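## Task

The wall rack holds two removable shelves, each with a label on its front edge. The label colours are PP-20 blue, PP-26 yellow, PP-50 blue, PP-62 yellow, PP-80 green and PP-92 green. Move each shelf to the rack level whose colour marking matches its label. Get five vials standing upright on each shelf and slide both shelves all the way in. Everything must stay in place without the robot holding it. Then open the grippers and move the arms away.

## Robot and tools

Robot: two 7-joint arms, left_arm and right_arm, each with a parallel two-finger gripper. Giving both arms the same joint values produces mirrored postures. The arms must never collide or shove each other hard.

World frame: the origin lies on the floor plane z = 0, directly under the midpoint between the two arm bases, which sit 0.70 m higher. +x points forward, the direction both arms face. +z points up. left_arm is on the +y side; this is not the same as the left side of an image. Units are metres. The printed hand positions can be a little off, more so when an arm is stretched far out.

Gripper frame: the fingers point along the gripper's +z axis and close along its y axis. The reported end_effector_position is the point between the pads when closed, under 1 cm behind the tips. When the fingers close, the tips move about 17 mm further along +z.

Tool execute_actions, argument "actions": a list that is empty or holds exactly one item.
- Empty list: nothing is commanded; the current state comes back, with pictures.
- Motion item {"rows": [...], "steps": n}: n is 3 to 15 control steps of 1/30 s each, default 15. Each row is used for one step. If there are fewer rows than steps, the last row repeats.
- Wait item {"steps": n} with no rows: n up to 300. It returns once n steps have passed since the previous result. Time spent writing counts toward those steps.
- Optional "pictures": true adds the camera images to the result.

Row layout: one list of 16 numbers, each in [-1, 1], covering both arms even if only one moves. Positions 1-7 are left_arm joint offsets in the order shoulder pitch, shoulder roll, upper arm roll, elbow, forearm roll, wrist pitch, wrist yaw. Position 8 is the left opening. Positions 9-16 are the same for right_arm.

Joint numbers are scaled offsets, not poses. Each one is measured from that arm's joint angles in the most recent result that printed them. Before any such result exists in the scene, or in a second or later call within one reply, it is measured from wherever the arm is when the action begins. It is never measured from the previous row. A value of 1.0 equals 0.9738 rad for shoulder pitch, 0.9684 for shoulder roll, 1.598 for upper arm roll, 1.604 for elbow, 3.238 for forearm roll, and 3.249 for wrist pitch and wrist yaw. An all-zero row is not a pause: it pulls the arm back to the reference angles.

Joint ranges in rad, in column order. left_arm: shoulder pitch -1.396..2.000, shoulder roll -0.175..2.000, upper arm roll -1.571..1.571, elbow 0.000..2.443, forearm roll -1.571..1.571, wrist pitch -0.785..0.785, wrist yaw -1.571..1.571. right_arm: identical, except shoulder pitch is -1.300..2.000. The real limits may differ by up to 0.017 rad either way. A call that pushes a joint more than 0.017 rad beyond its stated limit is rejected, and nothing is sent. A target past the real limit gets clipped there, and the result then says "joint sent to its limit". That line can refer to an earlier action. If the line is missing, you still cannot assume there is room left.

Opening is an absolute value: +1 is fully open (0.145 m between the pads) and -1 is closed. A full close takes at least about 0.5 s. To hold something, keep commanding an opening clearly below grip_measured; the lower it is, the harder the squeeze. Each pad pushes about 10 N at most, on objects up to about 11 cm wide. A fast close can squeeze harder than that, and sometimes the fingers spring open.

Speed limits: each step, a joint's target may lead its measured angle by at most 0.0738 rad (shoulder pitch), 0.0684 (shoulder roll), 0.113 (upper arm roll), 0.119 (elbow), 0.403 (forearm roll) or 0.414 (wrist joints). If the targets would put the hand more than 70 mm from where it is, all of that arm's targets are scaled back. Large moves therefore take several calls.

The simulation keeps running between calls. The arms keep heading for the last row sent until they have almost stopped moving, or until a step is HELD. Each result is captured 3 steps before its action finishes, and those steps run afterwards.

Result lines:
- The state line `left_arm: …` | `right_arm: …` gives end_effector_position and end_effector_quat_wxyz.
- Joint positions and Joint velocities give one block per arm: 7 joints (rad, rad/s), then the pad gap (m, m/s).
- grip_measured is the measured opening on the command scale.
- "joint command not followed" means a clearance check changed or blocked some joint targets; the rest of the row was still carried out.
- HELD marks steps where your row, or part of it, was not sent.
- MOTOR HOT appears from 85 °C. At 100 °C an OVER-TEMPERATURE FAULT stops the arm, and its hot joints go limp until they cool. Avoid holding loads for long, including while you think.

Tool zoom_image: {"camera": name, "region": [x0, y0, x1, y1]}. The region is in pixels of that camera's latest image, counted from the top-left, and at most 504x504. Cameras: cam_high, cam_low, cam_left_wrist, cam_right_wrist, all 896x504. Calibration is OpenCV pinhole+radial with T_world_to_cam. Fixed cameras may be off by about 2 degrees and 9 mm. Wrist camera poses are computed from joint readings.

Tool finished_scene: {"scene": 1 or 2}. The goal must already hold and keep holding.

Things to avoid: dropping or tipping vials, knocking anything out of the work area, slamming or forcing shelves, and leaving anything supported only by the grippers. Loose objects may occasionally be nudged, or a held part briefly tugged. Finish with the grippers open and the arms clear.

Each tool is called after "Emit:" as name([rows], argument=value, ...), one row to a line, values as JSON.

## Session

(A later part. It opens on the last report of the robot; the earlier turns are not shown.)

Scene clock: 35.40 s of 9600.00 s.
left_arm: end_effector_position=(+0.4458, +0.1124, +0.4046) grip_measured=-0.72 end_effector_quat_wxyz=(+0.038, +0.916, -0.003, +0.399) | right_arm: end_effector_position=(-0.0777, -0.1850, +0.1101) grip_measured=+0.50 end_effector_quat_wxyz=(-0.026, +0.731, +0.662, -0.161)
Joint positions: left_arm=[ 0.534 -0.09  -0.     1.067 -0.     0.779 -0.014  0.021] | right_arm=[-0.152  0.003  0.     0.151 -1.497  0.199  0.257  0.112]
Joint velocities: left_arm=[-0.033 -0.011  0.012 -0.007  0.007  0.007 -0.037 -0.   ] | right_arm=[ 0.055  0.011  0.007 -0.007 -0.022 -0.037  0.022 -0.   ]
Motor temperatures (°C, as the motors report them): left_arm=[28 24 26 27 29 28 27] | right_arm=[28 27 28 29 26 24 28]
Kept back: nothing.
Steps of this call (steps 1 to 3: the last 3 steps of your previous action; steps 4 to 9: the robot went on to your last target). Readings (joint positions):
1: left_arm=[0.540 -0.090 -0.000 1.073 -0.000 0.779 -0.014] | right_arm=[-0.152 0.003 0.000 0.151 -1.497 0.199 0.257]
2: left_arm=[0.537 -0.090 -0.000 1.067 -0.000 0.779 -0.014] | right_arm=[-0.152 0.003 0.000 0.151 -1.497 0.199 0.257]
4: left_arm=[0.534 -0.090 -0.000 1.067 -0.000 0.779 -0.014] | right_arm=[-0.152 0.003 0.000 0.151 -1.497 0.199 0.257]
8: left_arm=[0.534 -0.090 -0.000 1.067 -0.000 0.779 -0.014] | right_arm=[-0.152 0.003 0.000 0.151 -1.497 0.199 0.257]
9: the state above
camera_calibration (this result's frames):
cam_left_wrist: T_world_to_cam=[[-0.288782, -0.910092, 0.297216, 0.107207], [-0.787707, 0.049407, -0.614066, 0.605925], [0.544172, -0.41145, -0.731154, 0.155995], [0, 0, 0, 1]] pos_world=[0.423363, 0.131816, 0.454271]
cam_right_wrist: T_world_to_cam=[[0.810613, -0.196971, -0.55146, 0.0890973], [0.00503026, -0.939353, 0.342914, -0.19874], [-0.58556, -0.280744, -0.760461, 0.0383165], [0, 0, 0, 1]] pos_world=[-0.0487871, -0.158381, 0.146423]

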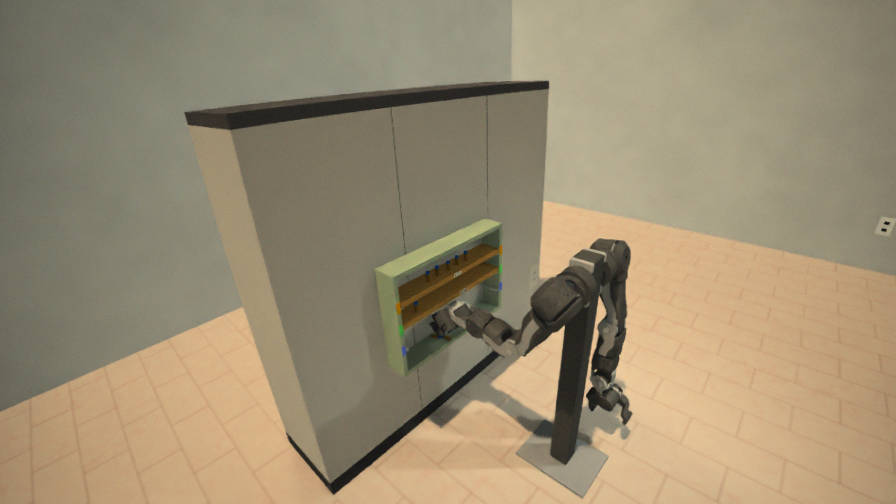

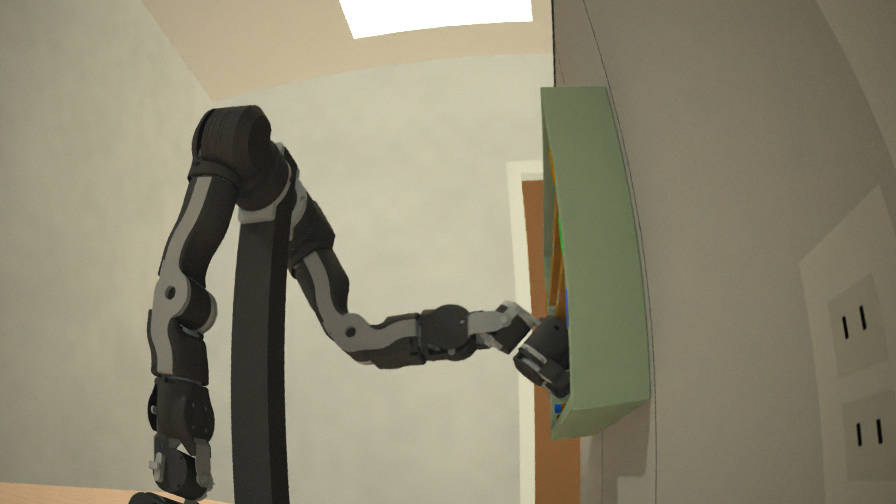

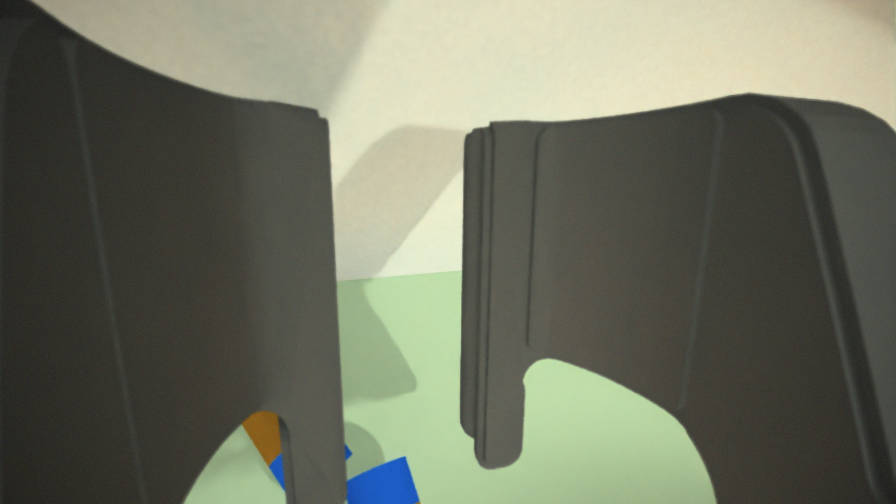

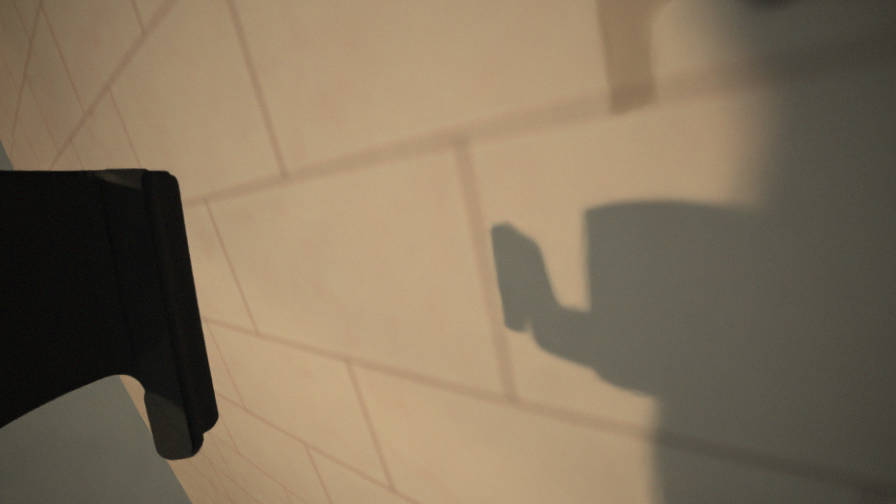

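Emit:
execute_actions([
  {"rows":[[-0.02,0,0,0.022,0,0,0,-0.68,0,0,0,0,0,0,0,0.5],[-0.045,0,0,0.042,0,0,0,-0.68,0,0,0,0,0,0,0,0.5],[-0.07,0.006,0,0.062,0,0,0,-0.68,0,0,0,0,0,0,0,0.5],[-0.085,0.012,0,0.076,0,0,0,-0.68,0,0,0,0,0,0,0,0.5]]},
], pictures=true)

Scene clock: 35.87 s of 9600.00 s.
left_arm: end_effector_position=(+0.4334, +0.1203, +0.4075) grip_measured=-0.68 end_effector_quat_wxyz=(+0.033, +0.909, +0.002, +0.415) | right_arm: end_effector_position=(-0.0777, -0.1850, +0.1101) grip_measured=+0.50 end_effector_quat_wxyz=(-0.026, +0.731, +0.662, -0.161)
Joint positions: left_arm=[ 0.451 -0.079 -0.     1.187 -0.001  0.781 -0.014  0.024] | right_arm=[-0.152  0.003  0.     0.151 -1.497  0.199  0.257  0.112]
Joint velocities: left_arm=[-0.011 -0.011 -0.002  0.002  0.022 -0.051 -0.066 -0.   ] | right_arm=[-0.121 -0.055 -0.022 -0.022 -0.066  0.007 -0.007 -0.   ]
Motor temperatures (°C, as the motors report them): left_arm=[28 24 26 27 29 28 27] | right_arm=[28 27 28 29 26 24 28]
Steps of this call (steps 1 to 2: the robot went on to your last target; steps 3 to 14: the first 12 steps of this action). Readings (joint positions):
3: left_arm=[0.522 -0.090 -0.000 1.091 -0.000 0.779 -0.014] | right_arm=[-0.152 0.003 0.000 0.151 -1.497 0.199 0.257]
4: left_arm=[0.498 -0.090 -0.000 1.132 -0.000 0.779 -0.014] | right_arm=[-0.152 0.003 0.000 0.151 -1.497 0.199 0.257]
6: left_arm=[0.452 -0.084 -0.001 1.185 0.000 0.778 -0.014] | right_arm=[-0.152 0.003 0.000 0.151 -1.497 0.199 0.257]
10: left_arm=[0.450 -0.077 -0.000 1.187 -0.001 0.781 -0.014] | right_arm=[-0.152 0.003 0.000 0.151 -1.497 0.199 0.257]
14: the state above
camera_calibration (this result's frames):
cam_left_wrist: T_world_to_cam=[[-0.285453, -0.915865, 0.282324, 0.115336], [-0.766864, 0.0415853, -0.640461, 0.600221], [0.574835, -0.399326, -0.714215, 0.146479], [0, 0, 0, 1]] pos_world=[0.40901, 0.139165, 0.456473]
cam_right_wrist: T_world_to_cam=[[0.810613, -0.196971, -0.55146, 0.0890973], [0.00503026, -0.939353, 0.342914, -0.19874], [-0.58556, -0.280744, -0.760461, 0.0383165], [0, 0, 0, 1]] pos_world=[-0.0487871, -0.158381, 0.146423]

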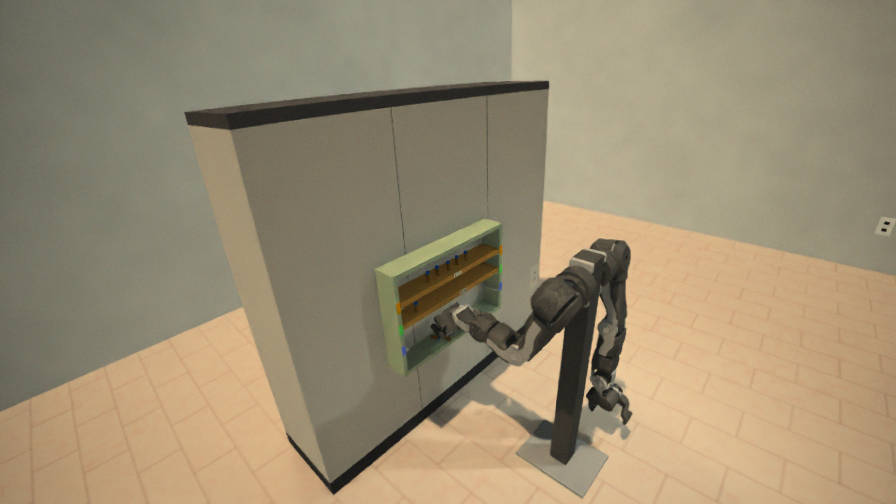

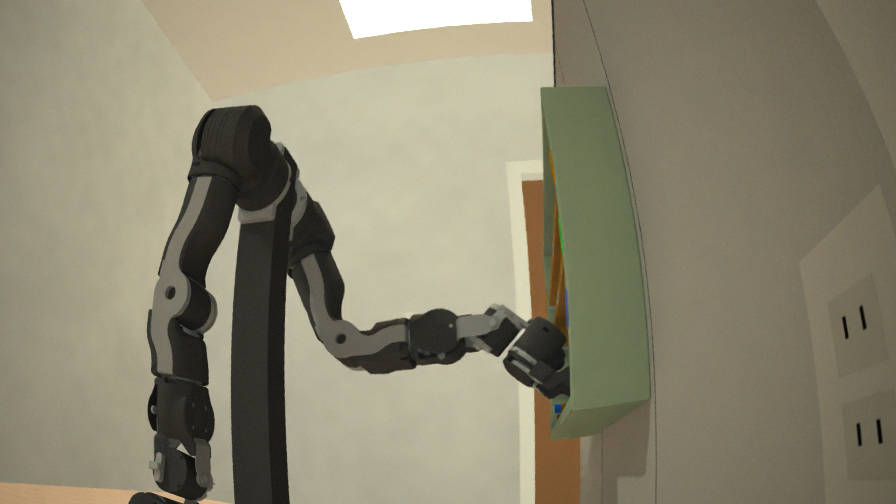

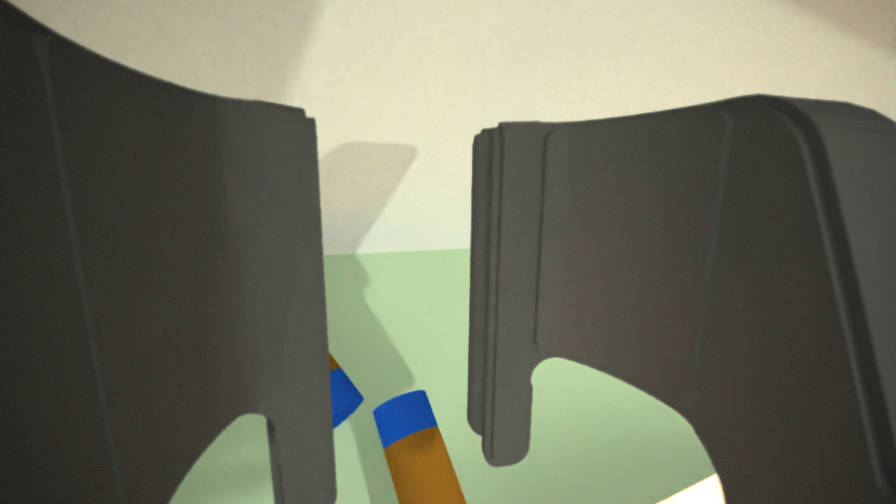

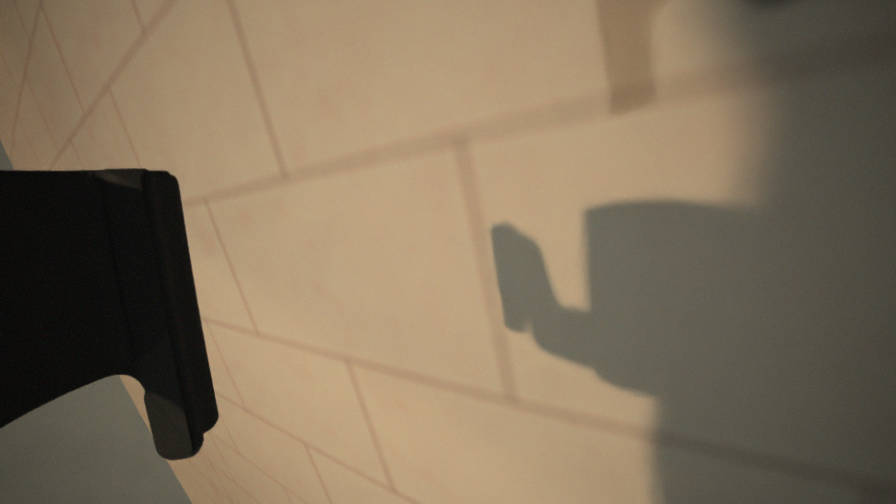

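Emit:
execute_actions([
  {"rows":[[0.006,-0.005,0,-0.01,0,0.001,0,-0.7,0,0,0,0,0,0,0,0.5],[0.012,-0.005,0,-0.021,0,0.001,0,-0.7,0,0,0,0,0,0,0,0.5],[0.018,-0.005,0,-0.032,0,0.001,0,-0.7,0,0,0,0,0,0,0,0.5],[0.025,-0.005,0,-0.044,0,0.001,0,-0.7,0,0,0,0,0,0,0,0.5],[0.031,-0.005,0,-0.055,0,0.001,0,-0.7,0,0,0,0,0,0,0,0.5],[0.031,-0.005,0,-0.055,0,0.001,0,-0.7,0,0,0,0,0,0,0,0.5],[0.031,-0.005,0,-0.055,0,0.001,0,-0.75,0,0,0,0,0,0,0,0.5],[0.031,-0.005,0,-0.055,0,0.001,0,-0.8,0,0,0,0,0,0,0,0.5],[0.031,-0.005,0,-0.055,0,0.001,0,-0.85,0,0,0,0,0,0,0,0.5],[0.031,-0.005,0,-0.055,0,0.001,0,-0.9,0,0,0,0,0,0,0,0.5],[0.031,-0.005,0,-0.055,0,0.001,0,-1,0,0,0,0,0,0,0,0.5]]},
])

Emit:
execute_actions([
  {"rows":[[0,0,0,0.015,0,0,0,-1,0,0,0,0,0,0,0,0.5],[-0.02,0,0,0.04,0,0,0,-1,0,0,0,0,0,0,0,0.5],[-0.06,0,0,0.08,0,0,0,-1,0,0,0,0,0,0,0,0.5],[-0.11,0,0,0.12,0,0,0,-1,0,0,0,0,0,0,0,0.5],[-0.17,0.02,0,0.165,0,0,0,-1,0,0,0,0,0,0,0,0.5],[-0.23,0.04,0,0.205,0,0,0,-1,0,0,0,0,0,0,0,0.5],[-0.29,0.06,0,0.245,0,0,0,-1,0,0,0,0,0,0,0,0.5],[-0.35,0.08,0,0.28,0,0,0,-1,0,0,0,0,0,0,0,0.5],[-0.41,0.087,0,0.31,0,0,0,-1,0,0,0,0,0,0,0,0.5],[-0.47,0.087,0.03,0.33,0,-0.03,0,-1,0,0,0,0,0,0,0,0.5],[-0.53,0.087,0.06,0.34,0,-0.08,0,-1,0,0,0,0,0,0,0,0.5],[-0.57,0.087,0.06,0.34,0,-0.14,0,-1,0,0,0,0,0,0,0,0.5],[-0.6,0.087,0.06,0.34,0,-0.482,0,-1,0,0,0,0,0,0,0,0.5]]},
])

Emit:
execute_actions([
  {"steps":18},
], pictures=true)

Emit:
zoom_image(camera="cam_low", region=[450,250,570,350])

Scene clock: 36.77 s of 9600.00 s.
left_arm: end_effector_position=(+0.4345, +0.1167, +0.3937) grip_measured=-0.87 end_effector_quat_wxyz=(+0.034, +0.919, -0.001, +0.392) | right_arm: end_effector_position=(-0.0777, -0.1850, +0.1101) grip_measured=+0.50 end_effector_quat_wxyz=(-0.026, +0.731, +0.662, -0.161)
Joint positions: left_arm=[ 0.484 -0.083 -0.     1.102 -0.002  0.78  -0.014  0.01 ] | right_arm=[-0.152  0.003  0.     0.151 -1.497  0.199  0.257  0.112]
Joint velocities: left_arm=[-0.055 -0.011 -0.012  0.002 -0.022 -0.051 -0.022  0.   ] | right_arm=[-0.055 -0.077  0.012 -0.007  0.022 -0.022  0.007 -0.   ]
Motor temperatures (°C, as the motors report them): left_arm=[28 24 26 27 29 28 27] | right_arm=[28 27 28 29 26 24 28]
Steps of this call (steps 1 to 3: the last 3 steps of your previous action; steps 4 to 15: the robot went on to your last target; steps 16 to 27: the first 12 steps of this action). Readings (joint positions):
16: left_arm=[0.454 -0.079 -0.000 1.179 -0.001 0.781 -0.014] | right_arm=[-0.152 0.003 0.000 0.151 -1.497 0.199 0.257]
17: left_arm=[0.461 -0.081 -0.000 1.160 -0.001 0.781 -0.014] | right_arm=[-0.152 0.003 0.000 0.151 -1.497 0.199 0.257]
19: left_arm=[0.471 -0.084 -0.000 1.122 -0.001 0.781 -0.014] | right_arm=[-0.152 0.003 0.000 0.151 -1.497 0.199 0.257]
23: left_arm=[0.484 -0.084 -0.000 1.103 -0.002 0.780 -0.014] | right_arm=[-0.152 0.003 0.000 0.151 -1.497 0.199 0.257]
27: the state above

Scene clock: 37.27 s of 9600.00 s.
left_arm: end_effector_position=(+0.3402, +0.1927, +0.4004) grip_measured=-0.87 end_effector_quat_wxyz=(-0.035, +0.858, +0.044, +0.510) | right_arm: end_effector_position=(-0.0777, -0.1850, +0.1101) grip_measured=+0.50 end_effector_quat_wxyz=(-0.026, +0.731, +0.662, -0.161)
Joint positions: left_arm=[-0.075  0.002  0.101  1.65  -0.001  0.503 -0.012  0.01 ] | right_arm=[-0.152  0.003  0.     0.151 -1.497  0.199  0.257  0.112]
Joint velocities: left_arm=[-1.176  0.516  0.261 -0.046 -0.051 -3.436 -0.066 -0.   ] | right_arm=[-0.055 -0.077 -0.007 -0.007 -0.007  0.037  0.007  0.   ]
Motor temperatures (°C, as the motors report them): left_arm=[28 24 26 27 29 28 26] | right_arm=[27 27 28 29 26 24 28]
Steps of this call (steps 1 to 3: the last 3 steps of your previous action; steps 4 to 15: the first 12 steps of this action, its rows measured from where the robot was after step 3). Readings (joint positions):
3: left_arm=[0.484 -0.083 -0.000 1.102 -0.002 0.780 -0.014] | right_arm=[-0.152 0.003 0.000 0.151 -1.497 0.199 0.257]
4: left_arm=[0.481 -0.083 -0.000 1.113 -0.002 0.781 -0.014] | right_arm=[-0.152 0.003 0.000 0.151 -1.497 0.199 0.257]
5: left_arm=[0.467 -0.083 -0.000 1.152 -0.002 0.781 -0.014] | right_arm=[-0.152 0.003 0.000 0.151 -1.497 0.199 0.257]
7: left_arm=[0.392 -0.083 -0.000 1.296 -0.002 0.776 -0.014] | right_arm=[-0.152 0.003 0.000 0.151 -1.497 0.199 0.257]
11: left_arm=[0.136 -0.002 0.001 1.537 -0.001 0.778 -0.012] | right_arm=[-0.152 0.003 0.000 0.151 -1.497 0.199 0.257]
15: the state above

Scene clock: 37.87 s of 9600.00 s.
left_arm: end_effector_position=(+0.3115, +0.1863, +0.5854) grip_measured=-0.87 end_effector_quat_wxyz=(-0.049, +0.395, +0.019, +0.917) | right_arm: end_effector_position=(-0.0777, -0.1850, +0.1101) grip_measured=+0.50 end_effector_quat_wxyz=(-0.026, +0.731, +0.662, -0.161)
Joint positions: left_arm=[-0.102  0.001  0.095  1.649 -0.003 -0.781 -0.015  0.01 ] | right_arm=[-0.152  0.003  0.     0.151 -1.497  0.199  0.257  0.112]
Joint velocities: left_arm=[-0.055 -0.033 -0.022 -0.002 -0.007 -0.037 -0.022 -0.   ] | right_arm=[-0.077 -0.033  0.007  0.007  0.051 -0.051  0.037  0.   ]
Motor temperatures (°C, as the motors report them): left_arm=[28 24 26 27 29 28 26] | right_arm=[27 27 28 29 26 24 27]
joint sent to its limit (left arm) — the command would take joint 6 (wrist pitch) past its lower limit, so that joint was sent only as far as its limit.
Kept back: nothing.
Steps of this call (steps 1 to 3: the last 3 steps of your previous action; steps 4 to 18: the robot went on to your last target). Readings (joint positions):
1: left_arm=[-0.113 0.013 0.105 1.644 -0.003 0.334 -0.016] | right_arm=[-0.152 0.003 0.000 0.151 -1.497 0.199 0.257]
2: left_arm=[-0.126 0.008 0.104 1.638 -0.004 0.157 -0.017] | right_arm=[-0.152 0.003 0.000 0.151 -1.497 0.199 0.257]
4: left_arm=[-0.101 -0.003 0.093 1.642 -0.004 -0.212 -0.016] | right_arm=[-0.152 0.003 0.000 0.151 -1.497 0.199 0.257]
8: left_arm=[-0.100 0.001 0.095 1.653 -0.003 -0.731 -0.015] | right_arm=[-0.152 0.003 0.000 0.151 -1.497 0.199 0.257]
18: the state above
camera_calibration (this result's frames):
cam_left_wrist: T_world_to_cam=[[-0.150831, -0.958347, -0.242529, 0.363955], [0.548377, 0.123016, -0.827134, 0.302324], [0.822516, -0.257755, 0.506981, -0.448505], [0, 0, 0, 1]] pos_world=[0.258011, 0.196, 0.565716]
cam_right_wrist: T_world_to_cam=[[0.810613, -0.196971, -0.55146, 0.0890973], [0.00503026, -0.939353, 0.342914, -0.19874], [-0.58556, -0.280744, -0.760461, 0.0383165], [0, 0, 0, 1]] pos_world=[-0.0487871, -0.158381, 0.146423]

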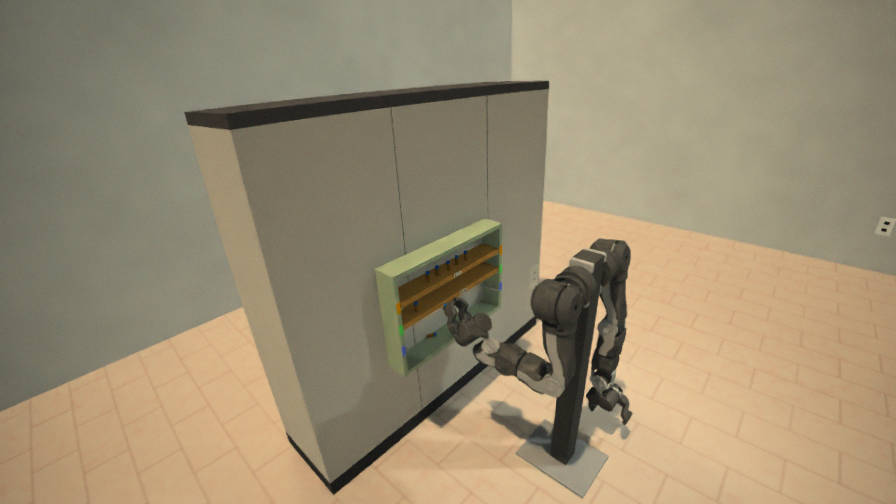

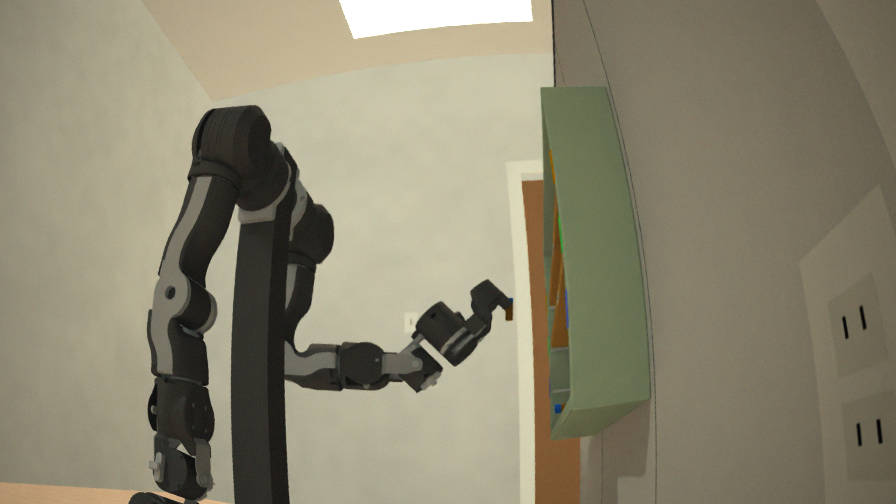

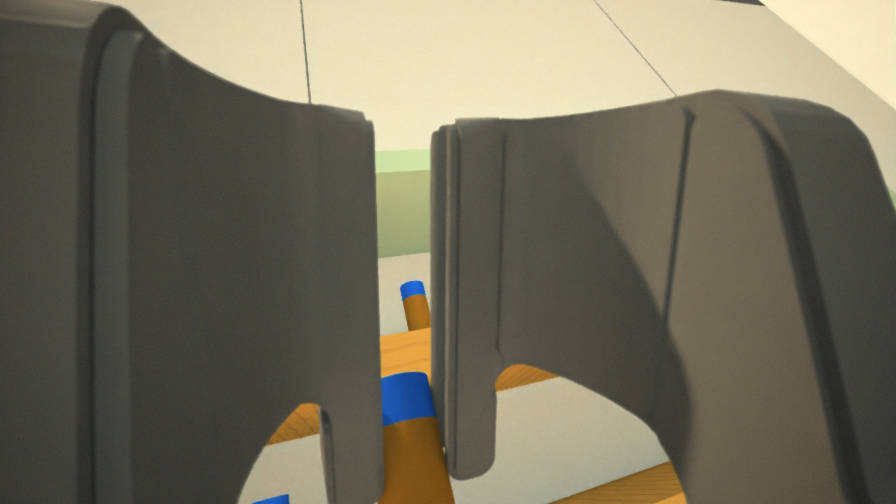

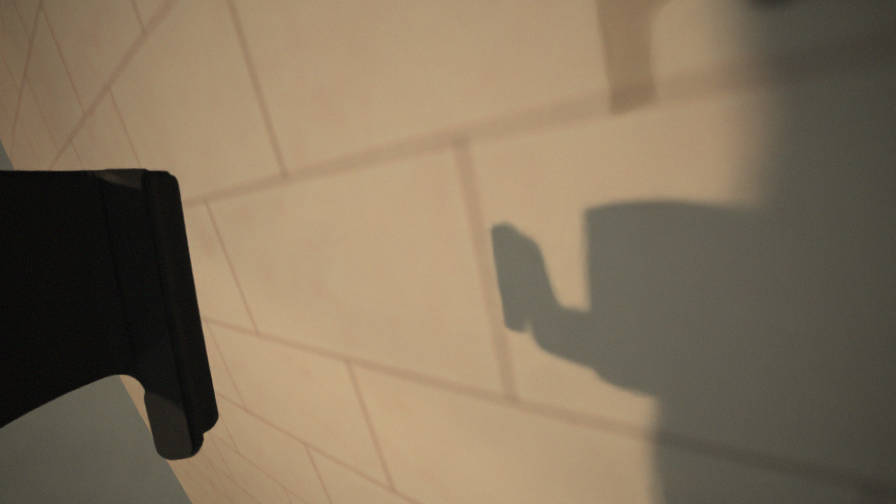

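Region (450, 250, 570, 350) of cam_low's 896x504 image, scaled by 4.200, with more detail than that image has.

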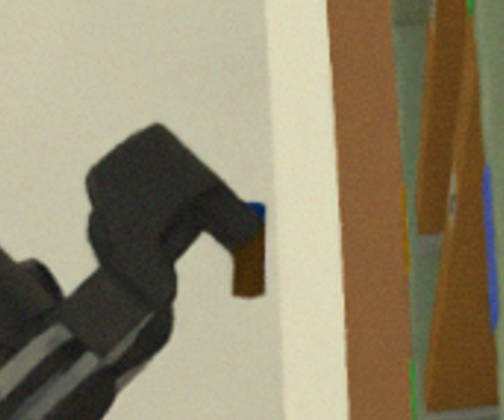

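Emit:
execute_actions([
  {"rows":[[0.02,0,0,-0.012,0,0,0,-1,0,0,0,0,0,0,0,0.5],[0.05,0,0,-0.03,0,0,0,-1,0,0,0,0,0,0,0,0.5],[0.09,0,0,-0.054,0,0,0,-1,0,0,0,0,0,0,0,0.5],[0.13,0,0,-0.078,0,0,0,-1,0,0,0,0,0,0,0,0.5],[0.17,0,0,-0.103,0,0,0,-1,0,0,0,0,0,0,0,0.5],[0.21,0,0,-0.129,0,0,0,-1,0,0,0,0,0,0,0,0.5],[0.25,0,0,-0.156,0,0,0,-1,0,0,0,0,0,0,0,0.5],[0.29,0,0,-0.184,0,0,0,-1,0,0,0,0,0,0,0,0.5],[0.325,0,0,-0.21,0,0,0,-1,0,0,0,0,0,0,0,0.5],[0.355,0,0,-0.233,0,0,0,-1,0,0,0,0,0,0,0,0.5],[0.373,0,0,-0.247,0,0,0,-1,0,0,0,0,0,0,0,0.5],[0.382,0,0,-0.254,0,0,0,-1,0,0,0,0,0,0,0,0.5]]},
])

Emit:
execute_actions([
  {"rows":[[-0.003,0,0,0,0,0,0,-1,0,0,0,0,0,0,0,0.5],[-0.006,0,0,0,0,0,0,-1,0,0,0,0,0,0,0,0.5],[-0.009,0,0,0,0,0,0,-1,0,0,0,0,0,0,0,0.5],[-0.012,0,0,0,0,0,0,-1,0,0,0,0,0,0,0,0.5],[-0.015,0,0,0,0,0,0,-1,0,0,0,0,0,0,0,0.5],[-0.018,0,0,0,0,0,0,-1,0,0,0,0,0,0,0,0.5],[-0.021,0,0,0,0,0,0,-1,0,0,0,0,0,0,0,0.5]],"steps":13},
])

Scene clock: 38.53 s of 9600.00 s.
left_arm: end_effector_position=(+0.3963, +0.1892, +0.5824) grip_measured=-0.87 end_effector_quat_wxyz=(-0.040, +0.408, +0.036, +0.911) | right_arm: end_effector_position=(-0.0777, -0.1850, +0.1101) grip_measured=+0.50 end_effector_quat_wxyz=(-0.026, +0.731, +0.662, -0.161)
Joint positions: left_arm=[ 0.273  0.001  0.095  1.247 -0.003 -0.778 -0.015  0.01 ] | right_arm=[-0.152  0.003  0.     0.151 -1.497  0.199  0.257  0.112]
Joint velocities: left_arm=[ 0.121 -0.011 -0.012 -0.168  0.007 -0.037  0.007  0.   ] | right_arm=[-0.011 -0.033 -0.017  0.002  0.022 -0.007 -0.095 -0.   ]
Motor temperatures (°C, as the motors report them): left_arm=[28 24 26 27 29 28 26] | right_arm=[27 27 28 29 26 24 27]
joint sent to its limit (left arm) — the command would take joint 6 (wrist pitch) past its lower limit, so that joint was sent only as far as its limit.
Steps of this call (steps 1 to 8: the robot went on to your last target; steps 9 to 20: the first 12 steps of this action). Readings (joint positions):
9: left_arm=[-0.093 0.001 0.095 1.638 -0.003 -0.783 -0.015] | right_arm=[-0.152 0.003 0.000 0.151 -1.497 0.199 0.257]
10: left_arm=[-0.066 0.001 0.095 1.608 -0.003 -0.784 -0.015] | right_arm=[-0.152 0.003 0.000 0.151 -1.497 0.199 0.257]
12: left_arm=[0.022 0.001 0.095 1.528 -0.003 -0.781 -0.015] | right_arm=[-0.152 0.003 0.000 0.151 -1.497 0.199 0.257]
16: left_arm=[0.178 0.001 0.095 1.362 -0.003 -0.781 -0.015] | right_arm=[-0.152 0.003 0.000 0.151 -1.497 0.199 0.257]
20: the state above

Scene clock: 38.97 s of 9600.00 s.
left_arm: end_effector_position=(+0.3936, +0.1891, +0.5759) grip_measured=-0.87 end_effector_quat_wxyz=(-0.041, +0.414, +0.035, +0.909) | right_arm: end_effector_position=(-0.0777, -0.1850, +0.1101) grip_measured=+0.50 end_effector_quat_wxyz=(-0.026, +0.731, +0.662, -0.161)
Joint positions: left_arm=[ 0.256  0.001  0.095  1.246 -0.003 -0.785 -0.015  0.01 ] | right_arm=[-0.152  0.003  0.     0.151 -1.497  0.199  0.257  0.112]
Joint velocities: left_arm=[-0.033 -0.055  0.002  0.012 -0.007 -0.051  0.022 -0.   ] | right_arm=[ 0.033 -0.033  0.007 -0.002 -0.037 -0.051  0.037 -0.   ]
Motor temperatures (°C, as the motors report them): left_arm=[28 24 26 27 29 28 26] | right_arm=[27 27 28 29 26 24 27]
Steps of this call (steps 1 to 3: the last 3 steps of your previous action; steps 4 to 13: the first 10 steps of this action, its rows measured from where the robot was after step 3). Readings (joint positions):
3: left_arm=[0.271 0.001 0.095 1.245 -0.003 -0.780 -0.015] | right_arm=[-0.152 0.003 0.000 0.151 -1.497 0.199 0.257]
4: left_arm=[0.270 0.001 0.095 1.245 -0.003 -0.780 -0.015] | right_arm=[-0.152 0.003 0.000 0.151 -1.497 0.199 0.257]
5: left_arm=[0.268 0.001 0.095 1.245 -0.003 -0.780 -0.015] | right_arm=[-0.152 0.003 0.000 0.151 -1.497 0.199 0.257]
7: left_arm=[0.262 0.001 0.095 1.245 -0.003 -0.780 -0.015] | right_arm=[-0.152 0.003 0.000 0.151 -1.497 0.199 0.257]
11: left_arm=[0.256 0.001 0.095 1.245 -0.003 -0.785 -0.015] | right_arm=[-0.152 0.003 0.000 0.151 -1.497 0.199 0.257]
13: the state above

Emit:
execute_actions([
  {"rows":[[0,0,0,0,0,0,0,-1,0,0,0,0,0,0,0,0.5],[0,0,0,0,0,0,0,-0.9,0,0,0,0,0,0,0,0.5],[0,0,0,0,0,0,0,-0.86,0,0,0,0,0,0,0,0.5],[0,0,0,0,0,0,0,-0.84,0,0,0,0,0,0,0,0.5],[0,0,0,0,0,0,0,-0.8,0,0,0,0,0,0,0,0.5],[0,0,0,0,0,0,0,-0.68,0,0,0,0,0,0,0,0.5],[0,0,0,0,0,0,0,-0.68,0,0,0,0,0,0,0,0.5],[-0.02,0,0,0.015,0,0,0,-0.68,0,0,0,0,0,0,0,0.5],[-0.06,0,0,0.045,0,0,0,-0.68,0,0,0,0,0,0,0,0.5],[-0.12,0,0,0.09,0,0,0,-0.68,0,0,0,0,0,0,0,0.5],[-0.18,0,0,0.13,0,0,0,-0.68,0,0,0,0,0,0,0,0.5],[-0.24,0,0,0.17,0,0,0,-0.68,0,0,0,0,0,0,0,0.5],[-0.3,0,0,0.21,0,0,0,-0.68,0,0,0,0,0,0,0,0.5],[-0.34,0,0,0.25,0,0,0,-0.68,0,0,0,0,0,0,0,0.5],[-0.363,0,0,0.288,0,0,0,-0.68,0,0,0,0,0,0,0,0.5]]},
])

Emit:
execute_actions([
  {"steps":8},
])

Emit:
execute_actions([
  {"rows":[[0,-0.04,-0.05,0,0,0.483,0,-0.66,0,0,0,0,0,0,0,0.5],[0,-0.08,-0.1,0,0,0.483,0,-0.66,0,0,0,0,0,0,0,0.5],[0,-0.12,-0.15,0,0,0.483,0,-0.66,0,0,0,0,0,0,0,0.5],[0,-0.175,-0.19,0,0,0.483,0,-0.66,0,0,0,0,0,0,0,0.5]]},
])

Emit:
execute_actions([
  {"rows":[[0.06,0,0,0,0,0,0,-0.66,0,0,0,0,0,0,0,0.5],[0.12,0,0,-0.02,0,0,0,-0.66,0,0,0,0,0,0,0,0.5],[0.18,0,0,-0.05,0,0,0,-0.66,0,0,0,0,0,0,0,0.5],[0.24,0,0,-0.085,0,0,0,-0.66,0,0,0,0,0,0,0,0.5],[0.3,0,0,-0.125,0,0,0,-0.66,0,0,0,0,0,0,0,0.5],[0.36,0,0,-0.165,0,0,0,-0.66,0,0,0,0,0,0,0,0.5],[0.42,0,0,-0.205,0,0,0,-0.66,0,0,0,0,0,0,0,0.5],[0.48,0,0,-0.25,0,0,0,-0.66,0,0,0,0,0,0,0,0.5],[0.54,0,0,-0.3,0,0,0,-0.66,0,0,0,0,0,0,0,0.5],[0.59,0,0,-0.34,0,0,0,-0.66,0,0,0,0,0,0,0,0.5],[0.625,0,0,-0.37,0,0,0,-0.66,0,0,0,0,0,0,0,0.5],[0.645,0,0,-0.39,0,0,0,-0.66,0,0,0,0,0,0,0,0.5],[0.65,0,0,-0.4,0,0,0,-0.66,0,0,0,0,0,0,0,0.5]]},
])

Emit:
execute_actions([
  {"steps":9},
], pictures=true)

Scene clock: 39.73 s of 9600.00 s.
left_arm: end_effector_position=(+0.3398, +0.1879, +0.5775) grip_measured=-0.68 end_effector_quat_wxyz=(-0.047, +0.403, +0.025, +0.914) | right_arm: end_effector_position=(-0.0777, -0.1850, +0.1101) grip_measured=+0.50 end_effector_quat_wxyz=(-0.026, +0.731, +0.662, -0.161)
Joint positions: left_arm=[ 0.019  0.001  0.095  1.508 -0.003 -0.784 -0.015  0.024] | right_arm=[-0.152  0.003  0.     0.151 -1.497  0.199  0.257  0.112]
Joint velocities: left_arm=[-1.725 -0.099 -0.012  1.36  -0.066 -0.359 -0.037  0.   ] | right_arm=[-0.121  0.011 -0.007 -0.007 -0.051 -0.051  0.007  0.   ]
Motor temperatures (°C, as the motors report them): left_arm=[28 24 26 27 29 28 26] | right_arm=[27 27 28 29 26 24 27]
Steps of this call (steps 1 to 3: the last 3 steps of your previous action; steps 4 to 11: the robot went on to your last target; steps 12 to 23: the first 12 steps of this action). Readings (joint positions):
12: left_arm=[0.256 0.001 0.095 1.246 -0.003 -0.785 -0.015] | right_arm=[-0.152 0.003 0.000 0.151 -1.497 0.199 0.257]
13: left_arm=[0.256 0.001 0.095 1.246 -0.003 -0.785 -0.015] | right_arm=[-0.152 0.003 0.000 0.151 -1.497 0.199 0.257]
15: left_arm=[0.256 0.001 0.095 1.246 -0.003 -0.785 -0.015] | right_arm=[-0.152 0.003 0.000 0.151 -1.497 0.199 0.257]
19: left_arm=[0.246 0.001 0.095 1.261 -0.003 -0.783 -0.015] | right_arm=[-0.152 0.003 0.000 0.151 -1.497 0.199 0.257]
23: the state above

Scene clock: 40.00 s of 9600.00 s.
left_arm: end_effector_position=(+0.3042, +0.1854, +0.6062) grip_measured=-0.68 end_effector_quat_wxyz=(-0.049, +0.365, +0.018, +0.930) | right_arm: end_effector_position=(-0.0777, -0.1850, +0.1101) grip_measured=+0.50 end_effector_quat_wxyz=(-0.026, +0.731, +0.662, -0.161)
Joint positions: left_arm=[-0.101  0.001  0.095  1.709 -0.003 -0.785 -0.015  0.024] | right_arm=[-0.152  0.003  0.     0.151 -1.497  0.199  0.257  0.112]
Joint velocities: left_arm=[-0.121 -0.033  0.002 -0.11  -0.051  0.022 -0.051  0.   ] | right_arm=[ 0.033 -0.011  0.007 -0.002  0.007  0.022 -0.007  0.   ]
Motor temperatures (°C, as the motors report them): left_arm=[28 24 26 27 29 28 26] | right_arm=[27 27 28 29 26 24 27]
Kept back: nothing.
Steps of this call (steps 1 to 3: the last 3 steps of your previous action; steps 4 to 8: the robot went on to your last target). Readings (joint positions):
1: left_arm=[-0.042 0.001 0.095 1.565 -0.003 -0.782 -0.015] | right_arm=[-0.152 0.003 0.000 0.151 -1.497 0.199 0.257]
2: left_arm=[-0.091 0.001 0.095 1.626 -0.003 -0.782 -0.015] | right_arm=[-0.152 0.003 0.000 0.151 -1.497 0.199 0.257]
4: left_arm=[-0.108 0.001 0.095 1.718 -0.003 -0.785 -0.015] | right_arm=[-0.152 0.003 0.000 0.151 -1.497 0.199 0.257]
8: the state above

Scene clock: 40.40 s of 9600.00 s.
left_arm: end_effector_position=(+0.3082, +0.0361, +0.3925) grip_measured=-0.66 end_effector_quat_wxyz=(+0.117, +0.903, -0.046, +0.411) | right_arm: end_effector_position=(-0.0777, -0.1850, +0.1101) grip_measured=+0.50 end_effector_quat_wxyz=(-0.026, +0.731, +0.662, -0.161)
Joint positions: left_arm=[-0.103 -0.171 -0.211  1.707 -0.003  0.768 -0.016  0.026] | right_arm=[-0.152  0.003  0.     0.151 -1.497  0.199  0.257  0.112]
Joint velocities: left_arm=[ 0.055  0.077  0.002  0.007  0.037  0.227 -0.022 -0.   ] | right_arm=[ 0.055  0.033 -0.007  0.002 -0.066  0.051 -0.022 -0.   ]
Motor temperatures (°C, as the motors report them): left_arm=[28 24 27 27 29 28 26] | right_arm=[27 27 28 29 26 24 27]
Steps of this call (steps 1 to 12: the first 12 steps of this action). Readings (joint positions):
1: left_arm=[-0.103 -0.007 0.059 1.711 0.006 -0.701 -0.027] | right_arm=[-0.152 0.003 0.000 0.151 -1.497 0.199 0.257]
2: left_arm=[-0.102 -0.048 -0.016 1.712 0.009 -0.553 -0.033] | right_arm=[-0.152 0.003 0.000 0.151 -1.497 0.199 0.257]
4: left_arm=[-0.100 -0.172 -0.205 1.705 0.002 -0.181 -0.024] | right_arm=[-0.152 0.003 0.000 0.151 -1.497 0.199 0.257]
8: left_arm=[-0.098 -0.156 -0.197 1.710 -0.005 0.563 -0.015] | right_arm=[-0.152 0.003 0.000 0.151 -1.497 0.199 0.257]
12: the state above

Scene clock: 40.90 s of 9600.00 s.
left_arm: end_effector_position=(+0.4357, +0.0265, +0.4181) grip_measured=-0.66 end_effector_quat_wxyz=(+0.064, +0.902, -0.110, +0.412) | right_arm: end_effector_position=(-0.0777, -0.1850, +0.1101) grip_measured=+0.50 end_effector_quat_wxyz=(-0.026, +0.731, +0.662, -0.161)
Joint positions: left_arm=[ 0.529 -0.169 -0.211  1.088 -0.001  0.78  -0.016  0.026] | right_arm=[-0.152  0.003  0.     0.151 -1.497  0.199  0.257  0.112]
Joint velocities: left_arm=[ 0.363  0.011  0.007 -0.716 -0.051 -0.051 -0.007  0.   ] | right_arm=[-0.011 -0.033 -0.012 -0.022  0.037 -0.066  0.022 -0.   ]
Motor temperatures (°C, as the motors report them): left_arm=[28 24 27 27 29 28 26] | right_arm=[27 27 28 29 26 24 27]
Steps of this call (steps 1 to 3: the last 3 steps of your previous action; steps 4 to 15: the first 12 steps of this action, its rows measured from where the robot was after step 3). Readings (joint positions):
3: left_arm=[-0.101 -0.169 -0.211 1.707 -0.003 0.779 -0.016] | right_arm=[-0.152 0.003 0.000 0.151 -1.497 0.199 0.257]
4: left_arm=[-0.078 -0.168 -0.211 1.700 -0.003 0.785 -0.016] | right_arm=[-0.152 0.003 0.000 0.151 -1.497 0.199 0.257]
5: left_arm=[-0.022 -0.166 -0.211 1.677 -0.003 0.785 -0.016] | right_arm=[-0.152 0.003 0.000 0.151 -1.497 0.199 0.257]
7: left_arm=[0.125 -0.169 -0.211 1.583 -0.003 0.780 -0.016] | right_arm=[-0.152 0.003 0.000 0.151 -1.497 0.199 0.257]
11: left_arm=[0.364 -0.170 -0.211 1.316 -0.002 0.778 -0.016] | right_arm=[-0.152 0.003 0.000 0.151 -1.497 0.199 0.257]
15: the state above

Scene clock: 41.20 s of 9600.00 s.
left_arm: end_effector_position=(+0.4336, +0.0269, +0.4107) grip_measured=-0.66 end_effector_quat_wxyz=(+0.063, +0.907, -0.112, +0.402) | right_arm: end_effector_position=(-0.0777, -0.1850, +0.1101) grip_measured=+0.50 end_effector_quat_wxyz=(-0.026, +0.731, +0.662, -0.161)
Joint positions: left_arm=[ 0.53  -0.169 -0.211  1.065 -0.002  0.78  -0.016  0.026] | right_arm=[-0.152  0.003  0.     0.151 -1.497  0.199  0.257  0.112]
Joint velocities: left_arm=[-0.099 -0.033  0.002 -0.017  0.037 -0.051  0.007 -0.   ] | right_arm=[-0.055  0.011  0.007 -0.007  0.051 -0.066  0.007 -0.   ]
Motor temperatures (°C, as the motors report them): left_arm=[28 24 27 27 29 28 26] | right_arm=[27 27 28 29 26 24 27]
Kept back: nothing.
Steps of this call (steps 1 to 3: the last 3 steps of your previous action; steps 4 to 9: the robot went on to your last target). Readings (joint positions):
1: left_arm=[0.534 -0.169 -0.211 1.070 -0.001 0.780 -0.016] | right_arm=[-0.152 0.003 0.000 0.151 -1.497 0.199 0.257]
2: left_arm=[0.531 -0.169 -0.211 1.065 -0.001 0.780 -0.016] | right_arm=[-0.152 0.003 0.000 0.151 -1.497 0.199 0.257]
4: left_arm=[0.529 -0.169 -0.211 1.065 -0.002 0.780 -0.016] | right_arm=[-0.152 0.003 0.000 0.151 -1.497 0.199 0.257]
8: left_arm=[0.530 -0.169 -0.211 1.065 -0.002 0.780 -0.016] | right_arm=[-0.152 0.003 0.000 0.151 -1.497 0.199 0.257]
9: the state above
camera_calibration (this result's frames):
cam_left_wrist: T_world_to_cam=[[-0.486093, -0.836483, 0.253001, 0.125856], [-0.742937, 0.243102, -0.623656, 0.583625], [0.460173, -0.491118, -0.739624, 0.173886], [0, 0, 0, 1]] pos_world=[0.414756, 0.0487939, 0.460749]
cam_right_wrist: T_world_to_cam=[[0.810613, -0.196971, -0.55146, 0.0890973], [0.00503026, -0.939353, 0.342914, -0.19874], [-0.58556, -0.280744, -0.760461, 0.0383165], [0, 0, 0, 1]] pos_world=[-0.0487871, -0.158381, 0.146423]

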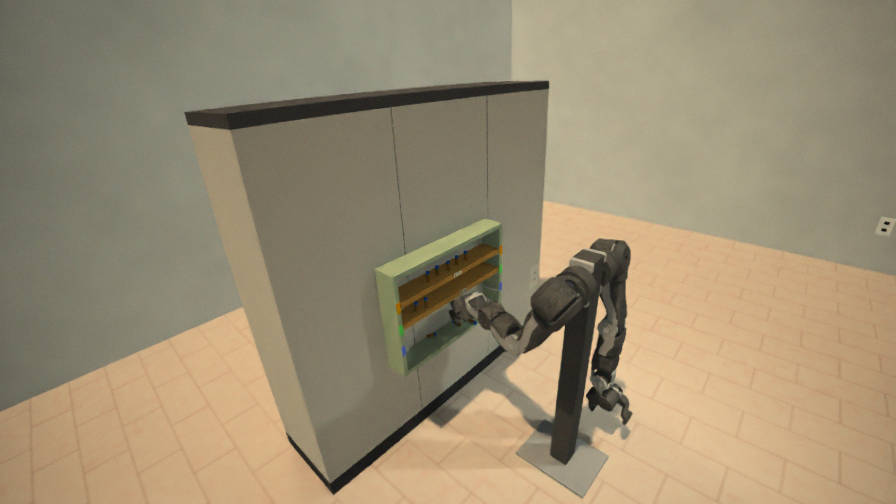

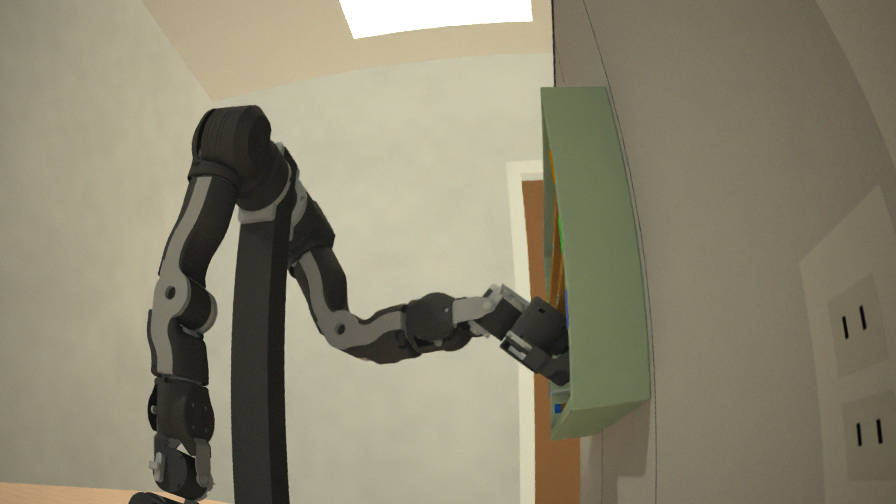

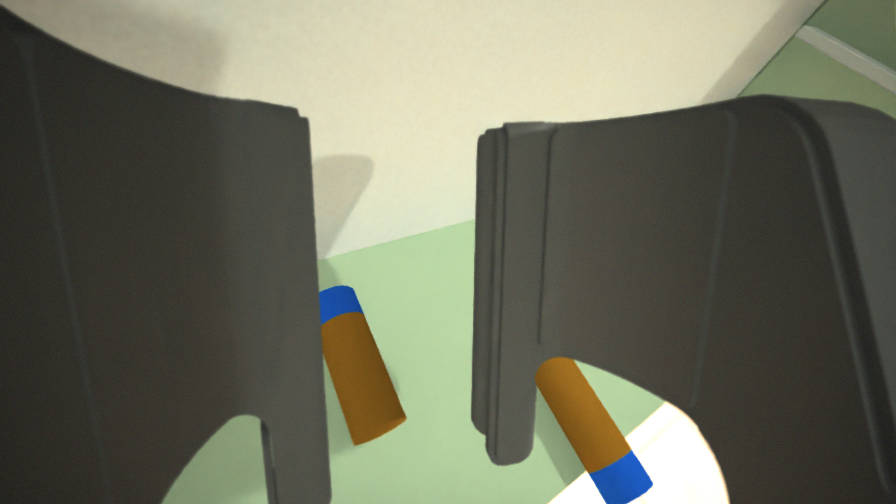

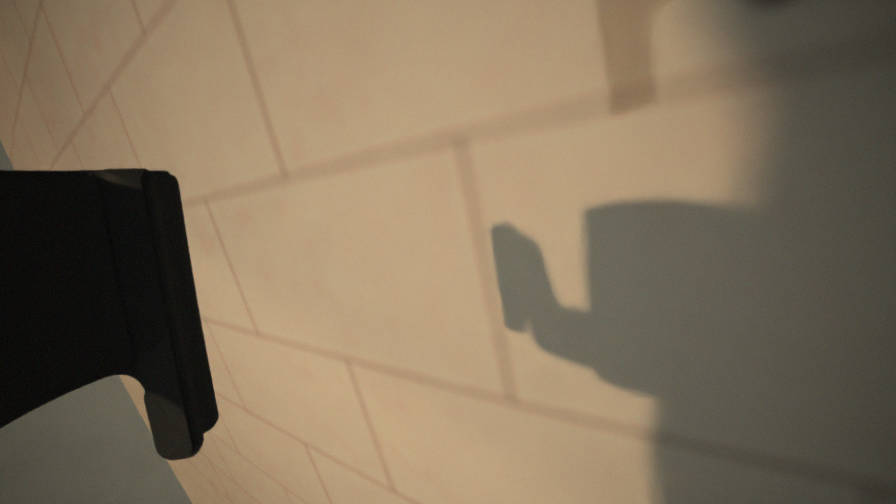

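Emit:
execute_actions([
  {"rows":[[0.025,0,0,-0.022,0,0,0,-0.66,0,0,0,0,0,0,0,0.5],[0.05,0,0,-0.046,0,0,0,-0.66,0,0,0,0,0,0,0,0.5],[0.075,0,0,-0.07,0,0,0,-0.66,0,0,0,0,0,0,0,0.5],[0.1,0,0,-0.095,0,0,0,-0.66,0,0,0,0,0,0,0,0.5],[0.125,0,0,-0.12,0,0,0,-0.66,0,0,0,0,0,0,0,0.5],[0.15,0,0,-0.145,0,0,0,-0.66,0,0,0,0,0,0,0,0.5],[0.16,0,0,-0.158,0,0,0,-0.66,0,0,0,0,0,0,0,0.5]]},
], pictures=true)

Scene clock: 41.77 s of 9600.00 s.
left_arm: end_effector_position=(+0.4474, +0.0321, +0.3924) grip_measured=-0.66 end_effector_quat_wxyz=(+0.041, +0.927, -0.123, +0.352) | right_arm: end_effector_position=(-0.0777, -0.1850, +0.1101) grip_measured=+0.50 end_effector_quat_wxyz=(-0.026, +0.731, +0.662, -0.161)
Joint positions: left_arm=[ 0.677 -0.171 -0.211  0.814  0.003  0.785 -0.015  0.026] | right_arm=[-0.152  0.003  0.     0.151 -1.497  0.199  0.257  0.112]
Joint velocities: left_arm=[ 0.033 -0.055 -0.012 -0.022  0.037 -0.022 -0.007 -0.   ] | right_arm=[ 0.055 -0.055 -0.007 -0.007 -0.037  0.022  0.022  0.   ]
Motor temperatures (°C, as the motors report them): left_arm=[28 24 27 27 29 28 26] | right_arm=[27 27 28 29 26 24 27]
Steps of this call (steps 1 to 5: the robot went on to your last target; steps 6 to 17: the first 12 steps of this action). Readings (joint positions):
6: left_arm=[0.544 -0.170 -0.211 1.040 -0.001 0.780 -0.016] | right_arm=[-0.152 0.003 0.000 0.151 -1.497 0.199 0.257]
7: left_arm=[0.570 -0.170 -0.211 0.996 -0.001 0.780 -0.016] | right_arm=[-0.152 0.003 0.000 0.151 -1.497 0.199 0.257]
9: left_arm=[0.622 -0.169 -0.211 0.918 -0.001 0.781 -0.016] | right_arm=[-0.152 0.003 0.000 0.151 -1.497 0.199 0.257]
13: left_arm=[0.677 -0.171 -0.211 0.814 0.003 0.785 -0.015] | right_arm=[-0.152 0.003 0.000 0.151 -1.497 0.199 0.257]
17: the state above
camera_calibration (this result's frames):
cam_left_wrist: T_world_to_cam=[[-0.465698, -0.849236, 0.248846, 0.13443], [-0.799882, 0.283655, -0.528894, 0.568174], [0.37857, -0.445353, -0.811385, 0.219735], [0, 0, 0, 1]] pos_world=[0.433891, 0.0508565, 0.445342]
cam_right_wrist: T_world_to_cam=[[0.810613, -0.196971, -0.55146, 0.0890973], [0.00503026, -0.939353, 0.342914, -0.19874], [-0.58556, -0.280744, -0.760461, 0.0383165], [0, 0, 0, 1]] pos_world=[-0.0487871, -0.158381, 0.146423]

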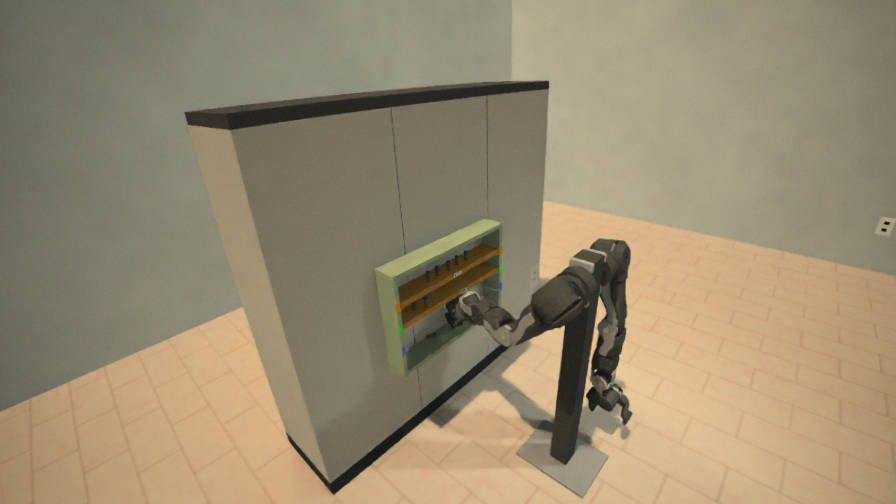

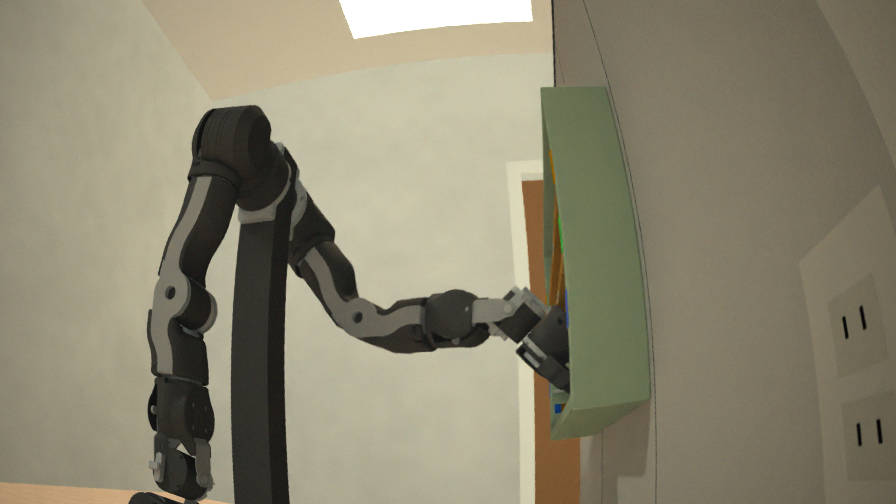

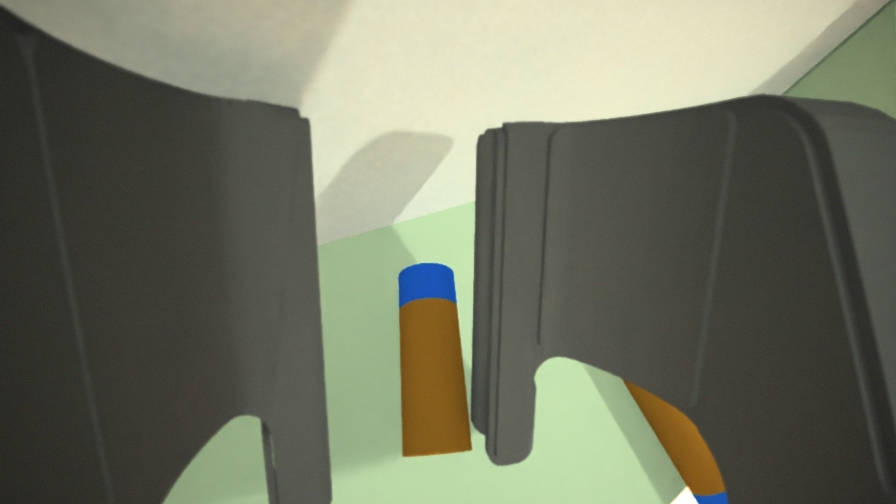

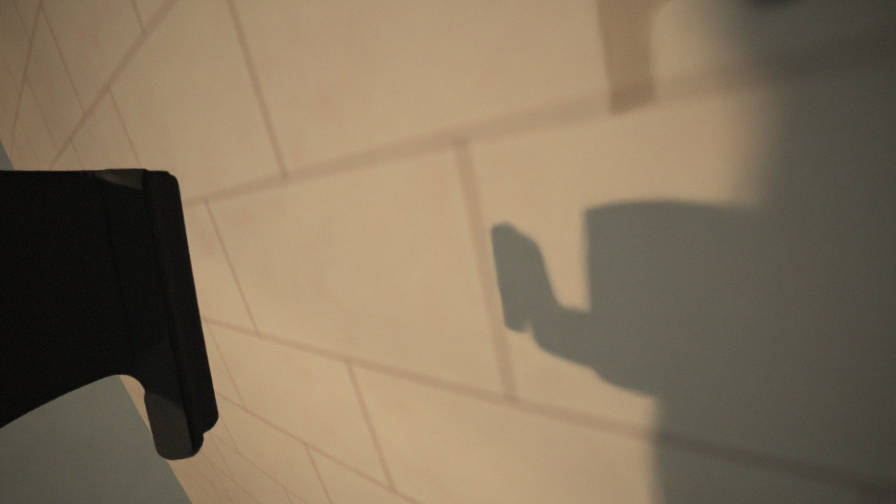

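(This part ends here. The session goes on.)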